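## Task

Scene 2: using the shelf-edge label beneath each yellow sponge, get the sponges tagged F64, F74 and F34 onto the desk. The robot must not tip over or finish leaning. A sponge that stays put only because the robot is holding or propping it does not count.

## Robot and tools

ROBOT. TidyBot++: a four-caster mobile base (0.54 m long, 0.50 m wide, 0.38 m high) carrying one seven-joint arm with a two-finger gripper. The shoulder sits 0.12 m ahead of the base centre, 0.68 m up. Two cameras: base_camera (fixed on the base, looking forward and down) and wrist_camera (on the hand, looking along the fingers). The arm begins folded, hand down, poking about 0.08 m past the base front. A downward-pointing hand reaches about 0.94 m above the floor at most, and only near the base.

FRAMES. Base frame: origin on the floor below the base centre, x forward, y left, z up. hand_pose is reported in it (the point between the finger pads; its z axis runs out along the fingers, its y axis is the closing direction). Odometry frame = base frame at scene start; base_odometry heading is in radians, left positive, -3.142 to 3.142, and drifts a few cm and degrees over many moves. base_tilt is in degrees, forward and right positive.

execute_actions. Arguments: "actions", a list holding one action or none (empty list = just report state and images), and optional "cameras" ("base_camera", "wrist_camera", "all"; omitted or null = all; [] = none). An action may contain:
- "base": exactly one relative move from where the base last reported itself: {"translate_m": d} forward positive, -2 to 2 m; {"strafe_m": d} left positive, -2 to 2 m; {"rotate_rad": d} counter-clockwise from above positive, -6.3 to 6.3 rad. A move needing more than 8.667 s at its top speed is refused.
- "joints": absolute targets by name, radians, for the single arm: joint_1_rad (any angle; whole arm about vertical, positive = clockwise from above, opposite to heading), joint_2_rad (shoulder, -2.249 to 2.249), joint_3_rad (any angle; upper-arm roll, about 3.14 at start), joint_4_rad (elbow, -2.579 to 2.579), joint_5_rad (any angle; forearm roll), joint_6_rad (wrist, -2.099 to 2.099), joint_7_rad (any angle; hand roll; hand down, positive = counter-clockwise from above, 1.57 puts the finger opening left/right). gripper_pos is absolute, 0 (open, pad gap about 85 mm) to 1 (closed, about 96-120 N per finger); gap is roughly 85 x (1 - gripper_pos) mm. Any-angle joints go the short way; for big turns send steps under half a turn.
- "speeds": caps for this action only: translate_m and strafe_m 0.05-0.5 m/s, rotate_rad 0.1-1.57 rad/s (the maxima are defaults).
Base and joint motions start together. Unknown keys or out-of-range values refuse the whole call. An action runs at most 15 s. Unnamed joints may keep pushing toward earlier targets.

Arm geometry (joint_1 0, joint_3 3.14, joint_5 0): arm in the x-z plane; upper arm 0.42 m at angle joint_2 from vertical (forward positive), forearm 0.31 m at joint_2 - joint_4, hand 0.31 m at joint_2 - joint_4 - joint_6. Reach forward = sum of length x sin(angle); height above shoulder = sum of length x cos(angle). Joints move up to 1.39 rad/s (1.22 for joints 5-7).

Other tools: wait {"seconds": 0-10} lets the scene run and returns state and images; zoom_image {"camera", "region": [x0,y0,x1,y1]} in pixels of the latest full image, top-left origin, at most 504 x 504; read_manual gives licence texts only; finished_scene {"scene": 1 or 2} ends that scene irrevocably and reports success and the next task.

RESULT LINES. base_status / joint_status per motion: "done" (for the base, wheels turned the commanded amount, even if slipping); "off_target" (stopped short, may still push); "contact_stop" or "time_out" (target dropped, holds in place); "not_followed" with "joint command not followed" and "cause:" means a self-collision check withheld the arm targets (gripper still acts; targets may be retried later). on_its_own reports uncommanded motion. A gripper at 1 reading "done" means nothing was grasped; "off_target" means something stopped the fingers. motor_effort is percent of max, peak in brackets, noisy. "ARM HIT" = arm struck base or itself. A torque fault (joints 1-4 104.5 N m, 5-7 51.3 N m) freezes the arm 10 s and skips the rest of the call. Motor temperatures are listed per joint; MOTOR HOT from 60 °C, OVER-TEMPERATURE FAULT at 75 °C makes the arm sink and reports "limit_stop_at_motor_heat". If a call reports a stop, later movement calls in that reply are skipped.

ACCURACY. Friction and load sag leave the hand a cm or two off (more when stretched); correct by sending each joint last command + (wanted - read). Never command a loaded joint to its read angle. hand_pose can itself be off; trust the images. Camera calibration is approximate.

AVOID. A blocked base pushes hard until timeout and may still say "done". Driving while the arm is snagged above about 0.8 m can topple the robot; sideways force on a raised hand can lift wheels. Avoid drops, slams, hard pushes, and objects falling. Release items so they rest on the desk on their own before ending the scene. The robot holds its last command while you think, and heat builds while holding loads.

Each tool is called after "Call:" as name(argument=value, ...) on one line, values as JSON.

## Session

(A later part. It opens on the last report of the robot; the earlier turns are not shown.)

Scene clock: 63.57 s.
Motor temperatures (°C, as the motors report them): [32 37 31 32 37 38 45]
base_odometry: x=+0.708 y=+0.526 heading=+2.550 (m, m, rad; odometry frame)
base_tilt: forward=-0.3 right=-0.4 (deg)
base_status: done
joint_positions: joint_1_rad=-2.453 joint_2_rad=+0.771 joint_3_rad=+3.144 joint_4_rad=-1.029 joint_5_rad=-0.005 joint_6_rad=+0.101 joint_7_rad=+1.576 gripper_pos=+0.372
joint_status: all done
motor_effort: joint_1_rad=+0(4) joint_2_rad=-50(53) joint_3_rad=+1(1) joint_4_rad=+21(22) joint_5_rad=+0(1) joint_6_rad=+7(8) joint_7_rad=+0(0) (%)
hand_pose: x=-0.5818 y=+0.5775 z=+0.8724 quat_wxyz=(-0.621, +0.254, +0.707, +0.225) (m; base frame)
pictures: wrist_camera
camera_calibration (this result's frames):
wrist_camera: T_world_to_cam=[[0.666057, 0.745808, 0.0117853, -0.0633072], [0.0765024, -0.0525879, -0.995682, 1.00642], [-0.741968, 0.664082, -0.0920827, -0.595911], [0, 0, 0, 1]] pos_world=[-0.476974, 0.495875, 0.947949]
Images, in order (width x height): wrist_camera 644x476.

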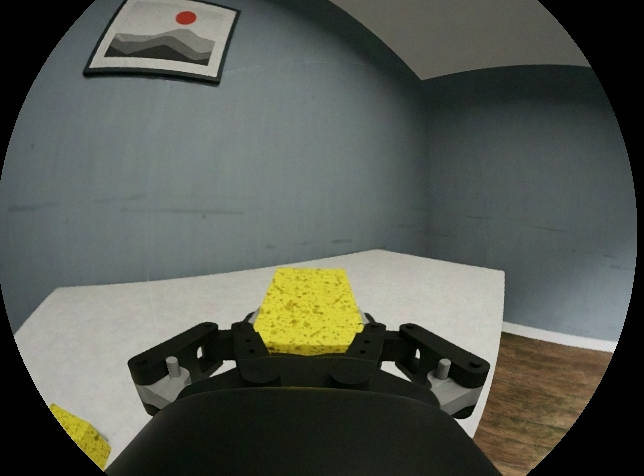

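Call:
execute_actions(actions=[{"joints":{"joint_2_rad":0.88}}], cameras=[])

Scene clock: 64.77 s.
Motor temperatures (°C, as the motors report them): [32 37 31 32 37 38 45]
base_odometry: x=+0.708 y=+0.526 heading=+2.550 (m, m, rad; odometry frame)
base_tilt: forward=-0.3 right=-0.4 (deg)
base_status: not commanded
joint_positions: joint_1_rad=-2.453 joint_2_rad=+0.882 joint_3_rad=+3.144 joint_4_rad=-1.022 joint_5_rad=-0.005 joint_6_rad=+0.098 joint_7_rad=+1.576 gripper_pos=+0.372
joint_status: all done
motor_effort: joint_1_rad=+0(0) joint_2_rad=-53(56) joint_3_rad=+0(0) joint_4_rad=+21(23) joint_5_rad=+0(0) joint_6_rad=+7(8) joint_7_rad=+0(0) (%)
hand_pose: x=-0.5945 y=+0.5880 z=+0.7737 quat_wxyz=(-0.582, +0.265, +0.739, +0.211) (m; base frame)
pictures: none
No camera images: the call's "cameras" was empty. Leave "cameras" out to get every camera's image.

Call:
execute_actions(actions=[{"joints":{"joint_2_rad":0.92}}], cameras=[])

Scene clock: 65.70 s.
Motor temperatures (°C, as the motors report them): [32 37 31 32 37 38 45]
base_odometry: x=+0.708 y=+0.526 heading=+2.550 (m, m, rad; odometry frame)
base_tilt: forward=-0.3 right=-0.4 (deg)
base_status: not commanded
joint_positions: joint_1_rad=-2.453 joint_2_rad=+0.903 joint_3_rad=+3.144 joint_4_rad=-1.019 joint_5_rad=-0.005 joint_6_rad=+0.098 joint_7_rad=+1.576 gripper_pos=+0.372
joint_status: all done
motor_effort: joint_1_rad=+0(1) joint_2_rad=-51(56) joint_3_rad=+0(1) joint_4_rad=+20(22) joint_5_rad=+0(0) joint_6_rad=+7(7) joint_7_rad=+0(1) (%)
hand_pose: x=-0.5963 y=+0.5894 z=+0.7559 quat_wxyz=(-0.575, +0.267, +0.744, +0.208) (m; base frame)
pictures: none
No camera images: the call's "cameras" was empty. Leave "cameras" out to get every camera's image.

Call:
execute_actions(actions=[{"joints":{"gripper_pos":0,"joint_2_rad":0.9}}], cameras=[])

Call:
execute_actions(actions=[{"joints":{"joint_2_rad":0.78}}], cameras=[])

Call:
execute_actions(actions=[{"base":{"translate_m":2.0},"joints":{"joint_1_rad":0.0,"joint_2_rad":0.5,"joint_6_rad":1.0}}], cameras=[])

Call:
execute_actions(actions=[{"base":{"strafe_m":1.68},"joints":{"joint_4_rad":-2.3}}])

Scene clock: 67.20 s.
Motor temperatures (°C, as the motors report them): [32 37 31 32 37 38 45]
base_odometry: x=+0.708 y=+0.526 heading=+2.550 (m, m, rad; odometry frame)
base_tilt: forward=-0.3 right=-0.4 (deg)
base_status: not commanded
joint_positions: joint_1_rad=-2.453 joint_2_rad=+0.902 joint_3_rad=+3.144 joint_4_rad=-1.018 joint_5_rad=-0.005 joint_6_rad=+0.098 joint_7_rad=+1.576 gripper_pos=+0.000
joint_status: all done
motor_effort: joint_1_rad=+0(0) joint_2_rad=-52(54) joint_3_rad=+0(0) joint_4_rad=+21(21) joint_5_rad=+0(0) joint_6_rad=+6(7) joint_7_rad=+0(0) (%)
hand_pose: x=-0.5964 y=+0.5895 z=+0.7577 quat_wxyz=(-0.576, +0.267, +0.744, +0.209) (m; base frame)
pictures: none
No camera images: the call's "cameras" was empty. Leave "cameras" out to get every camera's image.

Scene clock: 68.30 s.
Motor temperatures (°C, as the motors report them): [32 37 31 32 37 38 45]
base_odometry: x=+0.708 y=+0.526 heading=+2.550 (m, m, rad; odometry frame)
base_tilt: forward=-0.4 right=-0.4 (deg)
base_status: not commanded
joint_positions: joint_1_rad=-2.453 joint_2_rad=+0.778 joint_3_rad=+3.144 joint_4_rad=-1.015 joint_5_rad=-0.005 joint_6_rad=+0.098 joint_7_rad=+1.576 gripper_pos=+0.000
joint_status: all done
motor_effort: joint_1_rad=+0(1) joint_2_rad=-49(57) joint_3_rad=+0(0) joint_4_rad=+21(23) joint_5_rad=+0(0) joint_6_rad=+6(8) joint_7_rad=+0(1) (%)
hand_pose: x=-0.5838 y=+0.5792 z=+0.8735 quat_wxyz=(-0.622, +0.253, +0.706, +0.225) (m; base frame)
pictures: none
No camera images: the call's "cameras" was empty. Leave "cameras" out to get every camera's image.

Scene clock: 73.80 s.
Motor temperatures (°C, as the motors report them): [32 37 31 32 37 38 45]
base_odometry: x=-0.950 y=+1.643 heading=+2.549 (m, m, rad; odometry frame)
base_tilt: forward=-0.3 right=-0.4 (deg)
base_status: done
joint_positions: joint_1_rad=-0.001 joint_2_rad=+0.518 joint_3_rad=+3.143 joint_4_rad=-1.015 joint_5_rad=-0.003 joint_6_rad=+0.959 joint_7_rad=+1.576 gripper_pos=+0.000
joint_status: all done
motor_effort: joint_1_rad=+0(7) joint_2_rad=-40(52) joint_3_rad=+1(2) joint_4_rad=+20(22) joint_5_rad=+0(1) joint_6_rad=+4(6) joint_7_rad=+0(0) (%)
hand_pose: x=+0.8108 y=+0.0007 z=+1.3203 quat_wxyz=(+0.002, +0.283, +0.000, +0.959) (m; base frame)
pictures: none
No camera images: the call's "cameras" was empty. Leave "cameras" out to get every camera's image.

Scene clock: 78.53 s.
Motor temperatures (°C, as the motors report them): [32 37 31 32 37 38 45]
base_odometry: x=-1.889 y=+0.250 heading=+2.549 (m, m, rad; odometry frame)
base_tilt: forward=-0.3 right=-0.4 (deg)
base_status: done
joint_positions: joint_1_rad=-0.002 joint_2_rad=+0.511 joint_3_rad=+3.143 joint_4_rad=-2.283 joint_5_rad=-0.002 joint_6_rad=+0.960 joint_7_rad=+1.576 gripper_pos=+0.000
joint_status: all done
motor_effort: joint_1_rad=+0(4) joint_2_rad=-30(40) joint_3_rad=+0(1) joint_4_rad=+12(20) joint_5_rad=+0(1) joint_6_rad=+7(8) joint_7_rad=+0(0) (%)
hand_pose: x=+0.7324 y=+0.0009 z=+0.6722 quat_wxyz=(+0.002, +0.794, +0.002, +0.608) (m; base frame)
pictures: base_camera, wrist_camera
camera_calibration (this result's frames):
wrist_camera: T_world_to_cam=[[-0.0360956, -0.99915, 0.0198977, 0.00416389], [-0.225904, -0.0112375, -0.974085, 0.883112], [0.973481, -0.0396551, -0.225307, -0.42246], [0, 0, 0, 1]] pos_world=[0.610906, -0.00266843, 0.76496]
Images, in order (width x height): base_camera 644x364, wrist_camera 644x476.

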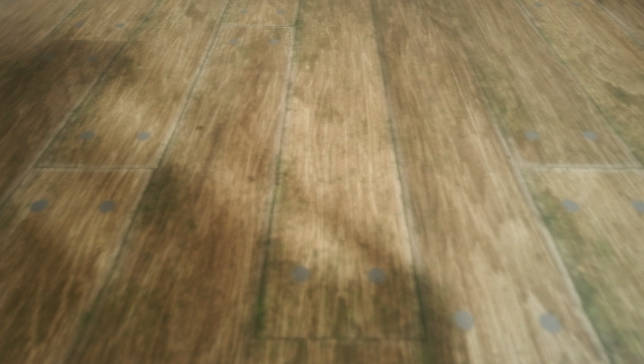

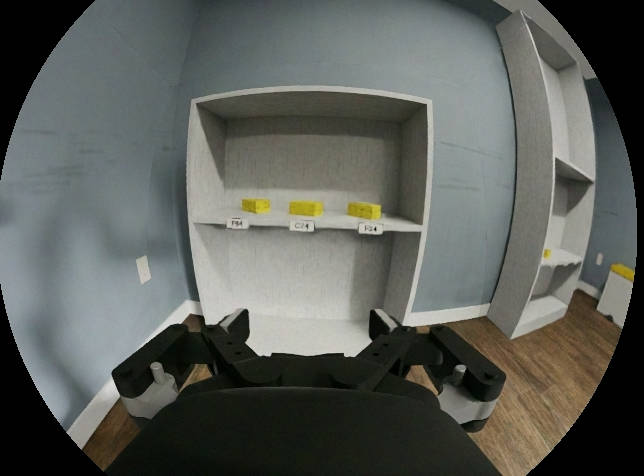

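Call:
execute_actions(actions=[{"base":{"translate_m":0.4}}])

Scene clock: 80.80 s.
Motor temperatures (°C, as the motors report them): [32 37 31 32 37 38 45]
base_odometry: x=-2.221 y=+0.473 heading=+2.550 (m, m, rad; odometry frame)
base_tilt: forward=-0.3 right=-0.4 (deg)
base_status: done
joint_positions: joint_1_rad=-0.002 joint_2_rad=+0.510 joint_3_rad=+3.143 joint_4_rad=-2.287 joint_5_rad=-0.002 joint_6_rad=+0.961 joint_7_rad=+1.576 gripper_pos=+0.000
joint_status: not commanded
motor_effort: joint_1_rad=+0(1) joint_2_rad=-30(34) joint_3_rad=+1(0) joint_4_rad=+11(13) joint_5_rad=+0(0) joint_6_rad=+7(7) joint_7_rad=+0(0) (%)
hand_pose: x=+0.7312 y=+0.0009 z=+0.6717 quat_wxyz=(+0.002, +0.794, +0.002, +0.608) (m; base frame)
pictures: base_camera, wrist_camera
camera_calibration (this result's frames):
wrist_camera: T_world_to_cam=[[-0.0360185, -0.999152, 0.0199707, 0.00403854], [-0.227416, -0.0112645, -0.973733, 0.883248], [0.973131, -0.0396141, -0.226817, -0.420174], [0, 0, 0, 1]] pos_world=[0.609895, -0.00266035, 0.764664]
Images, in order (width x height): base_camera 644x364, wrist_camera 644x476.

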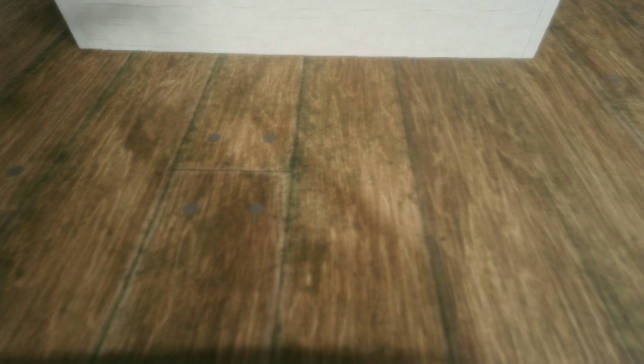

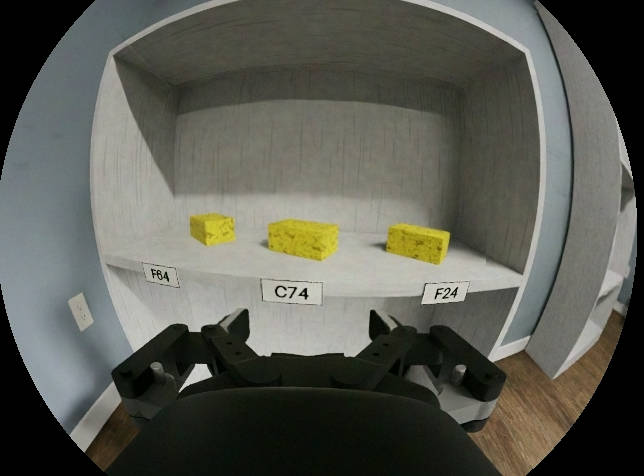

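Call:
zoom_image(camera="wrist_camera", region=[130, 200, 350, 300])

Region (130, 200, 350, 300) of wrist_camera's 644x476 image, scaled by 2.291; it fills the top 229 rows of this view, and the rest is white.

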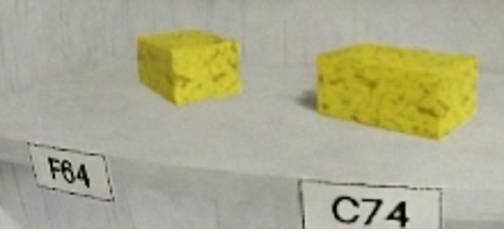

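Call:
execute_actions(actions=[{"base":{"strafe_m":-0.37},"joints":{"joint_1_rad":-0.85}}], cameras=[])

Call:
execute_actions(actions=[{"joints":{"joint_2_rad":0.71,"joint_4_rad":-1.30,"joint_6_rad":-0.03}}], cameras=[])

Call:
execute_actions(actions=[{"base":{"translate_m":0.33},"speeds":{"translate_m":0.25}}], cameras=["wrist_camera"])

Scene clock: 84.00 s.
Motor temperatures (°C, as the motors report them): [32 37 31 32 37 38 45]
base_odometry: x=-2.015 y=+0.781 heading=+2.550 (m, m, rad; odometry frame)
base_tilt: forward=-0.3 right=-0.4 (deg)
base_status: done
joint_positions: joint_1_rad=-0.843 joint_2_rad=+0.510 joint_3_rad=+3.143 joint_4_rad=-2.287 joint_5_rad=-0.001 joint_6_rad=+0.961 joint_7_rad=+1.576 gripper_pos=+0.000
joint_status: all done
motor_effort: joint_1_rad=+0(3) joint_2_rad=-30(32) joint_3_rad=+1(2) joint_4_rad=+11(12) joint_5_rad=+0(1) joint_6_rad=+6(7) joint_7_rad=+0(0) (%)
hand_pose: x=+0.5259 y=+0.4572 z=+0.6716 quat_wxyz=(-0.246, +0.724, +0.326, +0.555) (m; base frame)
pictures: none
No camera images: the call's "cameras" was empty. Leave "cameras" out to get every camera's image.

Scene clock: 86.30 s.
Motor temperatures (°C, as the motors report them): [32 37 31 32 37 38 45]
base_odometry: x=-2.015 y=+0.781 heading=+2.550 (m, m, rad; odometry frame)
base_tilt: forward=-0.3 right=-0.4 (deg)
base_status: not commanded
joint_positions: joint_1_rad=-0.843 joint_2_rad=+0.685 joint_3_rad=+3.143 joint_4_rad=-1.318 joint_5_rad=-0.001 joint_6_rad=+0.012 joint_7_rad=+1.576 gripper_pos=+0.000
joint_status: all done
motor_effort: joint_1_rad=+0(0) joint_2_rad=-46(46) joint_3_rad=+1(0) joint_4_rad=+20(20) joint_5_rad=+0(0) joint_6_rad=+6(7) joint_7_rad=+0(0) (%)
hand_pose: x=+0.6746 y=+0.6245 z=+0.7486 quat_wxyz=(-0.221, +0.765, +0.345, +0.497) (m; base frame)
pictures: none
No camera images: the call's "cameras" was empty. Leave "cameras" out to get every camera's image.

Scene clock: 88.50 s.
Motor temperatures (°C, as the motors report them): [32 37 31 32 37 38 45]
base_odometry: x=-2.289 y=+0.965 heading=+2.550 (m, m, rad; odometry frame)
base_tilt: forward=-0.3 right=-0.4 (deg)
base_status: done
joint_positions: joint_1_rad=-0.847 joint_2_rad=+0.690 joint_3_rad=+3.143 joint_4_rad=-1.317 joint_5_rad=-0.001 joint_6_rad=+0.011 joint_7_rad=+1.576 gripper_pos=+0.000
joint_status: not commanded
motor_effort: joint_1_rad=+0(2) joint_2_rad=-46(48) joint_3_rad=+1(1) joint_4_rad=+20(21) joint_5_rad=+0(0) joint_6_rad=+6(7) joint_7_rad=+0(1) (%)
hand_pose: x=+0.6724 y=+0.6271 z=+0.7447 quat_wxyz=(-0.221, +0.766, +0.347, +0.495) (m; base frame)
pictures: wrist_camera
camera_calibration (this result's frames):
wrist_camera: T_world_to_cam=[[0.727242, -0.685928, 0.0249538, -0.0872174], [-0.243948, -0.292281, -0.924695, 1.09882], [0.641568, 0.666389, -0.379889, -0.427382], [0, 0, 0, 1]] pos_world=[0.605677, 0.546141, 0.855891]
Images, in order (width x height): wrist_camera 644x476.

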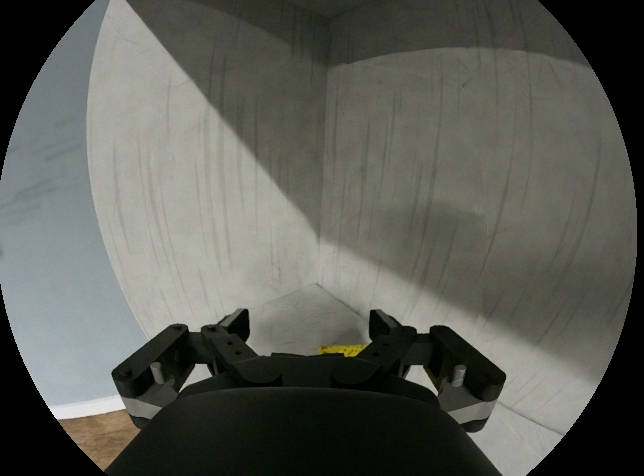

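Call:
execute_actions(actions=[{"base":{"strafe_m":-0.018}}], cameras=[])

Call:
execute_actions(actions=[{"base":{"translate_m":0.03},"joints":{"joint_6_rad":-0.13}}], cameras=["wrist_camera"])

Scene clock: 89.53 s.
Motor temperatures (°C, as the motors report them): [32 37 31 32 37 38 45]
base_odometry: x=-2.279 y=+0.980 heading=+2.550 (m, m, rad; odometry frame)
base_tilt: forward=-0.3 right=-0.4 (deg)
base_status: done
joint_positions: joint_1_rad=-0.846 joint_2_rad=+0.693 joint_3_rad=+3.143 joint_4_rad=-1.316 joint_5_rad=-0.001 joint_6_rad=+0.010 joint_7_rad=+1.576 gripper_pos=+0.000
joint_status: not commanded
motor_effort: joint_1_rad=+0(3) joint_2_rad=-45(49) joint_3_rad=+1(1) joint_4_rad=+20(21) joint_5_rad=+0(0) joint_6_rad=+7(7) joint_7_rad=+0(0) (%)
hand_pose: x=+0.6734 y=+0.6265 z=+0.7428 quat_wxyz=(-0.220, +0.767, +0.347, +0.494) (m; base frame)
pictures: none
No camera images: the call's "cameras" was empty. Leave "cameras" out to get every camera's image.

Scene clock: 90.53 s.
Motor temperatures (°C, as the motors report them): [32 37 31 32 37 38 45]
base_odometry: x=-2.304 y=+0.997 heading=+2.550 (m, m, rad; odometry frame)
base_tilt: forward=-0.3 right=-0.4 (deg)
base_status: done
joint_positions: joint_1_rad=-0.845 joint_2_rad=+0.700 joint_3_rad=+3.143 joint_4_rad=-1.313 joint_5_rad=-0.001 joint_6_rad=-0.099 joint_7_rad=+1.576 gripper_pos=+0.000
joint_status: all done
motor_effort: joint_1_rad=+0(3) joint_2_rad=-45(48) joint_3_rad=+1(1) joint_4_rad=+19(22) joint_5_rad=+0(0) joint_6_rad=+6(6) joint_7_rad=+0(0) (%)
hand_pose: x=+0.6642 y=+0.6152 z=+0.7090 quat_wxyz=(-0.200, +0.793, +0.358, +0.450) (m; base frame)
pictures: wrist_camera
camera_calibration (this result's frames):
wrist_camera: T_world_to_cam=[[0.727776, -0.685228, 0.0283541, -0.0917629], [-0.313431, -0.369097, -0.874945, 1.11853], [0.610003, 0.627877, -0.483391, -0.309721], [0, 0, 0, 1]] pos_world=[0.606294, 0.544432, 0.831535]
Images, in order (width x height): wrist_camera 644x476.

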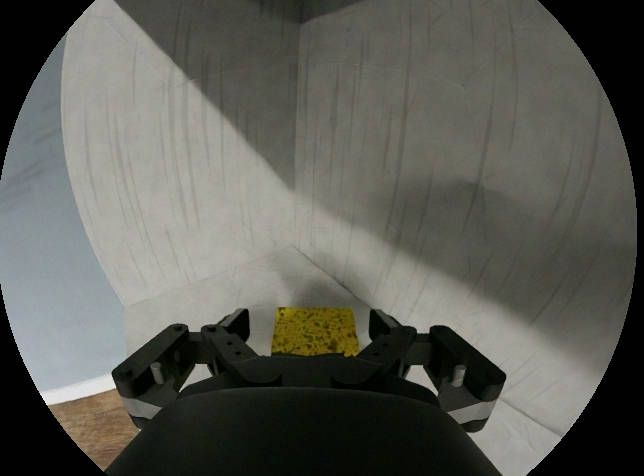

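Centred. Lower.

Call:
execute_actions(actions=[{"joints":{"joint_6_rad":-0.27}}], cameras=["wrist_camera"])

Scene clock: 91.30 s.
Motor temperatures (°C, as the motors report them): [32 37 31 32 37 38 45]
base_odometry: x=-2.304 y=+0.997 heading=+2.550 (m, m, rad; odometry frame)
base_tilt: forward=-0.3 right=-0.4 (deg)
base_status: not commanded
joint_positions: joint_1_rad=-0.845 joint_2_rad=+0.703 joint_3_rad=+3.143 joint_4_rad=-1.309 joint_5_rad=-0.001 joint_6_rad=-0.242 joint_7_rad=+1.576 gripper_pos=+0.000
joint_status: all done
motor_effort: joint_1_rad=+0(0) joint_2_rad=-45(48) joint_3_rad=+1(0) joint_4_rad=+19(21) joint_5_rad=+0(0) joint_6_rad=+5(6) joint_7_rad=-1(1) (%)
hand_pose: x=+0.6480 y=+0.5970 z=+0.6722 quat_wxyz=(-0.175, +0.823, +0.372, +0.392) (m; base frame)
pictures: wrist_camera
camera_calibration (this result's frames):
wrist_camera: T_world_to_cam=[[0.730638, -0.682014, 0.0320309, -0.0976431], [-0.392789, -0.45824, -0.797329, 1.12695], [0.558467, 0.569977, -0.602695, -0.158039], [0, 0, 0, 1]] pos_world=[0.602254, 0.539897, 0.806427]
Images, in order (width x height): wrist_camera 644x476.

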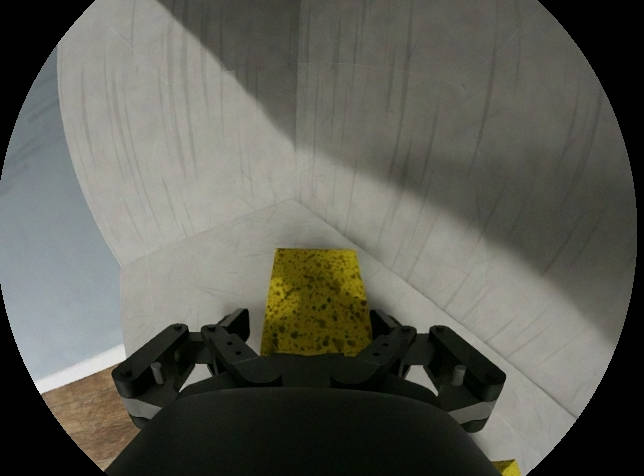

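Call:
execute_actions(actions=[{"joints":{"gripper_pos":1}}], cameras=[])

Call:
execute_actions(actions=[{"joints":{"joint_6_rad":-0.05}}], cameras=[])

Call:
execute_actions(actions=[{"base":{"translate_m":-0.7}}], cameras=["wrist_camera"])

Call:
execute_actions(actions=[{"base":{"translate_m":-2.0},"joints":{"joint_1_rad":-3.14,"joint_2_rad":0.2,"joint_4_rad":-1.58,"joint_6_rad":-0.32}}], cameras=["wrist_camera"])

Scene clock: 92.93 s.
Motor temperatures (°C, as the motors report them): [32 38 31 32 37 38 45]
base_odometry: x=-2.304 y=+0.997 heading=+2.550 (m, m, rad; odometry frame)
base_tilt: forward=-0.3 right=-0.4 (deg)
base_status: not commanded
joint_positions: joint_1_rad=-0.845 joint_2_rad=+0.702 joint_3_rad=+3.143 joint_4_rad=-1.307 joint_5_rad=-0.001 joint_6_rad=-0.242 joint_7_rad=+1.576 gripper_pos=+0.373
joint_status: gripper_pos off_target (ended at +0.373, target +1.000)
motor_effort: joint_1_rad=+0(1) joint_2_rad=-44(47) joint_3_rad=+1(0) joint_4_rad=+19(20) joint_5_rad=+0(0) joint_6_rad=+5(6) joint_7_rad=+1(0) (%)
hand_pose: x=+0.6485 y=+0.5975 z=+0.6736 quat_wxyz=(-0.175, +0.823, +0.372, +0.393) (m; base frame)
pictures: none
No camera images: the call's "cameras" was empty. Leave "cameras" out to get every camera's image.

Scene clock: 93.67 s.
Motor temperatures (°C, as the motors report them): [32 38 31 32 37 38 45]
base_odometry: x=-2.304 y=+0.997 heading=+2.550 (m, m, rad; odometry frame)
base_tilt: forward=-0.2 right=-0.4 (deg)
base_status: not commanded
joint_positions: joint_1_rad=-0.845 joint_2_rad=+0.705 joint_3_rad=+3.143 joint_4_rad=-1.302 joint_5_rad=-0.001 joint_6_rad=-0.076 joint_7_rad=+1.576 gripper_pos=+0.374
joint_status: all done
motor_effort: joint_1_rad=+0(0) joint_2_rad=-47(48) joint_3_rad=+0(0) joint_4_rad=+20(22) joint_5_rad=+0(0) joint_6_rad=+6(6) joint_7_rad=+0(0) (%)
hand_pose: x=+0.6688 y=+0.6203 z=+0.7170 quat_wxyz=(-0.205, +0.787, +0.355, +0.461) (m; base frame)
pictures: none
No camera images: the call's "cameras" was empty. Leave "cameras" out to get every camera's image.

Scene clock: 96.50 s.
Motor temperatures (°C, as the motors report them): [32 38 31 32 37 38 45]
base_odometry: x=-1.723 y=+0.607 heading=+2.550 (m, m, rad; odometry frame)
base_tilt: forward=-0.3 right=-0.4 (deg)
base_status: done
joint_positions: joint_1_rad=-0.851 joint_2_rad=+0.705 joint_3_rad=+3.143 joint_4_rad=-1.302 joint_5_rad=-0.001 joint_6_rad=-0.076 joint_7_rad=+1.576 gripper_pos=+0.374
joint_status: not commanded
motor_effort: joint_1_rad=+0(5) joint_2_rad=-47(50) joint_3_rad=+0(2) joint_4_rad=+20(21) joint_5_rad=+0(0) joint_6_rad=+7(6) joint_7_rad=+0(0) (%)
hand_pose: x=+0.6652 y=+0.6235 z=+0.7169 quat_wxyz=(-0.207, +0.786, +0.358, +0.461) (m; base frame)
pictures: wrist_camera
camera_calibration (this result's frames):
wrist_camera: T_world_to_cam=[[0.731145, -0.681666, 0.0275534, -0.090965], [-0.294732, -0.352034, -0.888372, 1.11537], [0.615273, 0.641408, -0.458296, -0.341648], [0, 0, 0, 1]] pos_world=[0.60545, 0.549775, 0.836795]
Images, in order (width x height): wrist_camera 644x476.

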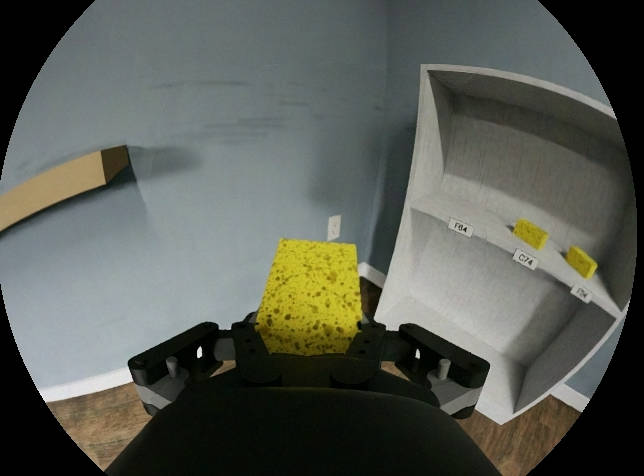

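Scene clock: 101.87 s.
Motor temperatures (°C, as the motors report them): [32 38 31 33 37 38 45]
base_odometry: x=-0.062 y=-0.508 heading=+2.550 (m, m, rad; odometry frame)
base_tilt: forward=-0.3 right=-0.3 (deg)
base_status: done
joint_positions: joint_1_rad=-3.137 joint_2_rad=+0.220 joint_3_rad=+3.143 joint_4_rad=-1.562 joint_5_rad=-0.001 joint_6_rad=-0.279 joint_7_rad=+1.576 gripper_pos=+0.374
joint_status: all done
motor_effort: joint_1_rad=+0(5) joint_2_rad=-31(49) joint_3_rad=+1(3) joint_4_rad=+21(21) joint_5_rad=+0(0) joint_6_rad=+6(7) joint_7_rad=+0(1) (%)
hand_pose: x=-0.5550 y=+0.0029 z=+0.8799 quat_wxyz=(-0.514, +0.001, +0.858, +0.003) (m; base frame)
pictures: wrist_camera
camera_calibration (this result's frames):
wrist_camera: T_world_to_cam=[[0.0360917, 0.999009, 0.0260522, -0.0156015], [0.43933, 0.00755383, -0.898294, 1.0971], [-0.897601, 0.0438664, -0.438622, 0.0266356], [0, 0, 0, 1]] pos_world=[-0.457518, 0.00613027, 0.997609]
Images, in order (width x height): wrist_camera 644x476.

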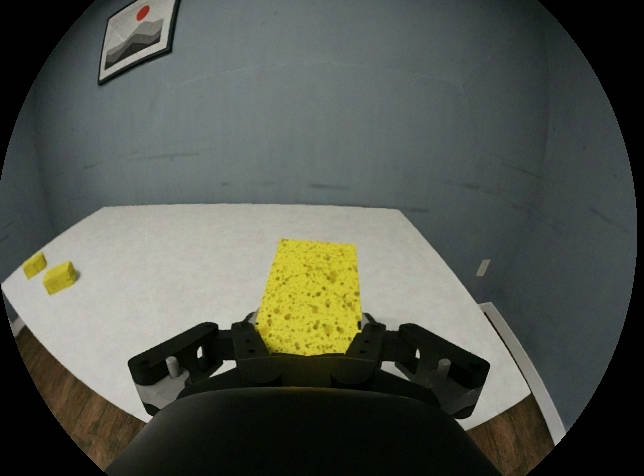

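Call:
execute_actions(actions=[{"base":{"translate_m":-0.08},"joints":{"joint_2_rad":0.39}}], cameras=["wrist_camera"])

Scene clock: 103.33 s.
Motor temperatures (°C, as the motors report them): [32 38 31 33 37 38 45]
base_odometry: x=+0.004 y=-0.553 heading=+2.551 (m, m, rad; odometry frame)
base_tilt: forward=-0.4 right=-0.4 (deg)
base_status: done
joint_positions: joint_1_rad=-3.137 joint_2_rad=+0.396 joint_3_rad=+3.143 joint_4_rad=-1.572 joint_5_rad=-0.001 joint_6_rad=-0.281 joint_7_rad=+1.576 gripper_pos=+0.374
joint_status: all done
motor_effort: joint_1_rad=+0(2) joint_2_rad=-36(42) joint_3_rad=+1(1) joint_4_rad=+20(22) joint_5_rad=+0(0) joint_6_rad=+6(6) joint_7_rad=-1(0) (%)
hand_pose: x=-0.5757 y=+0.0030 z=+0.7535 quat_wxyz=(-0.432, +0.001, +0.902, +0.002) (m; base frame)
pictures: wrist_camera
camera_calibration (this result's frames):
wrist_camera: T_world_to_cam=[[0.0306317, 0.999035, 0.0314865, -0.0188956], [0.598844, 0.00687849, -0.800836, 1.01106], [-0.800279, 0.0433865, -0.598056, 0.12877], [0, 0, 0, 1]] pos_world=[-0.501836, 0.00633597, 0.887298]
Images, in order (width x height): wrist_camera 644x476.

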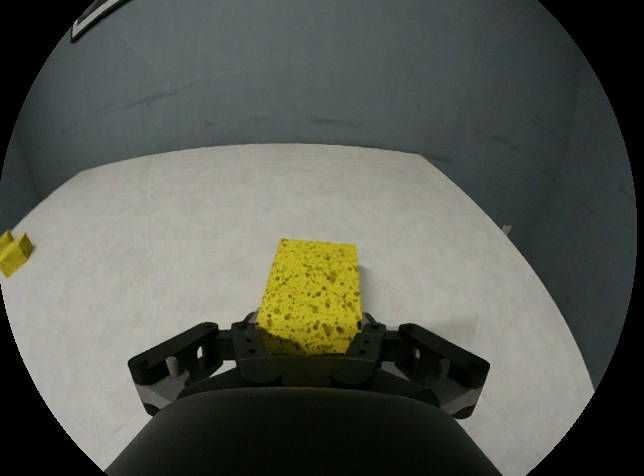

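Call:
execute_actions(actions=[{"joints":{"joint_2_rad":0.43}}], cameras=[])

Scene clock: 104.17 s.
Motor temperatures (°C, as the motors report them): [32 38 31 33 37 38 45]
base_odometry: x=+0.004 y=-0.553 heading=+2.551 (m, m, rad; odometry frame)
base_tilt: forward=-0.3 right=-0.4 (deg)
base_status: not commanded
joint_positions: joint_1_rad=-3.137 joint_2_rad=+0.405 joint_3_rad=+3.143 joint_4_rad=-1.570 joint_5_rad=-0.001 joint_6_rad=-0.281 joint_7_rad=+1.577 gripper_pos=+0.374
joint_status: all done
motor_effort: joint_1_rad=+0(0) joint_2_rad=-31(36) joint_3_rad=+0(0) joint_4_rad=+17(20) joint_5_rad=+0(0) joint_6_rad=+4(6) joint_7_rad=-1(0) (%)
hand_pose: x=-0.5770 y=+0.0030 z=+0.7482 quat_wxyz=(-0.429, +0.001, +0.903, +0.003) (m; base frame)
pictures: none
No camera images: the call's "cameras" was empty. Leave "cameras" out to get every camera's image.

Call:
execute_actions(actions=[{"joints":{"gripper_pos":0,"joint_2_rad":0.4}}], cameras=[])

Call:
execute_actions(actions=[{"base":{"translate_m":0.15},"joints":{"joint_2_rad":0.3}}], cameras=["wrist_camera"])

Scene clock: 105.43 s.
Motor temperatures (°C, as the motors report them): [32 38 31 33 37 38 45]
base_odometry: x=+0.004 y=-0.553 heading=+2.551 (m, m, rad; odometry frame)
base_tilt: forward=-0.3 right=-0.4 (deg)
base_status: not commanded
joint_positions: joint_1_rad=-3.137 joint_2_rad=+0.404 joint_3_rad=+3.143 joint_4_rad=-1.571 joint_5_rad=-0.001 joint_6_rad=-0.281 joint_7_rad=+1.577 gripper_pos=+0.000
joint_status: all done
motor_effort: joint_1_rad=+0(0) joint_2_rad=-36(36) joint_3_rad=+1(1) joint_4_rad=+19(20) joint_5_rad=+0(0) joint_6_rad=+6(5) joint_7_rad=-1(0) (%)
hand_pose: x=-0.5765 y=+0.0030 z=+0.7484 quat_wxyz=(-0.429, +0.001, +0.903, +0.003) (m; base frame)
pictures: none
No camera images: the call's "cameras" was empty. Leave "cameras" out to get every camera's image.

Scene clock: 106.90 s.
Motor temperatures (°C, as the motors report them): [32 38 31 33 37 38 45]
base_odometry: x=-0.120 y=-0.469 heading=+2.551 (m, m, rad; odometry frame)
base_tilt: forward=-0.3 right=-0.4 (deg)
base_status: done
joint_positions: joint_1_rad=-3.137 joint_2_rad=+0.301 joint_3_rad=+3.143 joint_4_rad=-1.571 joint_5_rad=-0.001 joint_6_rad=-0.281 joint_7_rad=+1.577 gripper_pos=+0.000
joint_status: all done
motor_effort: joint_1_rad=+0(3) joint_2_rad=-33(40) joint_3_rad=+0(1) joint_4_rad=+20(21) joint_5_rad=+0(0) joint_6_rad=+6(6) joint_7_rad=+0(1) (%)
hand_pose: x=-0.5660 y=+0.0025 z=+0.8192 quat_wxyz=(-0.474, +0.000, +0.880, +0.003) (m; base frame)
pictures: wrist_camera
camera_calibration (this result's frames):
wrist_camera: T_world_to_cam=[[0.0325434, 0.999043, 0.0292205, -0.0177937], [0.520012, 0.00804263, -0.854121, 1.0569], [-0.853539, 0.042991, -0.519252, 0.0811088], [0, 0, 0, 1]] pos_world=[-0.47979, 0.00578945, 0.945354]
Images, in order (width x height): wrist_camera 644x476.

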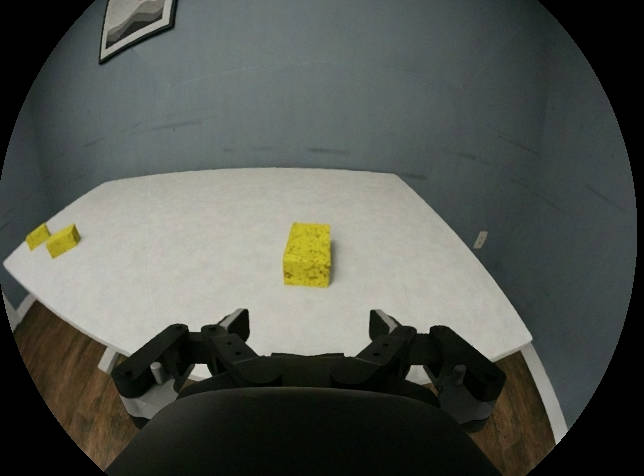

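Call:
finished_scene(scene=2)

The scene is finished: the task was done.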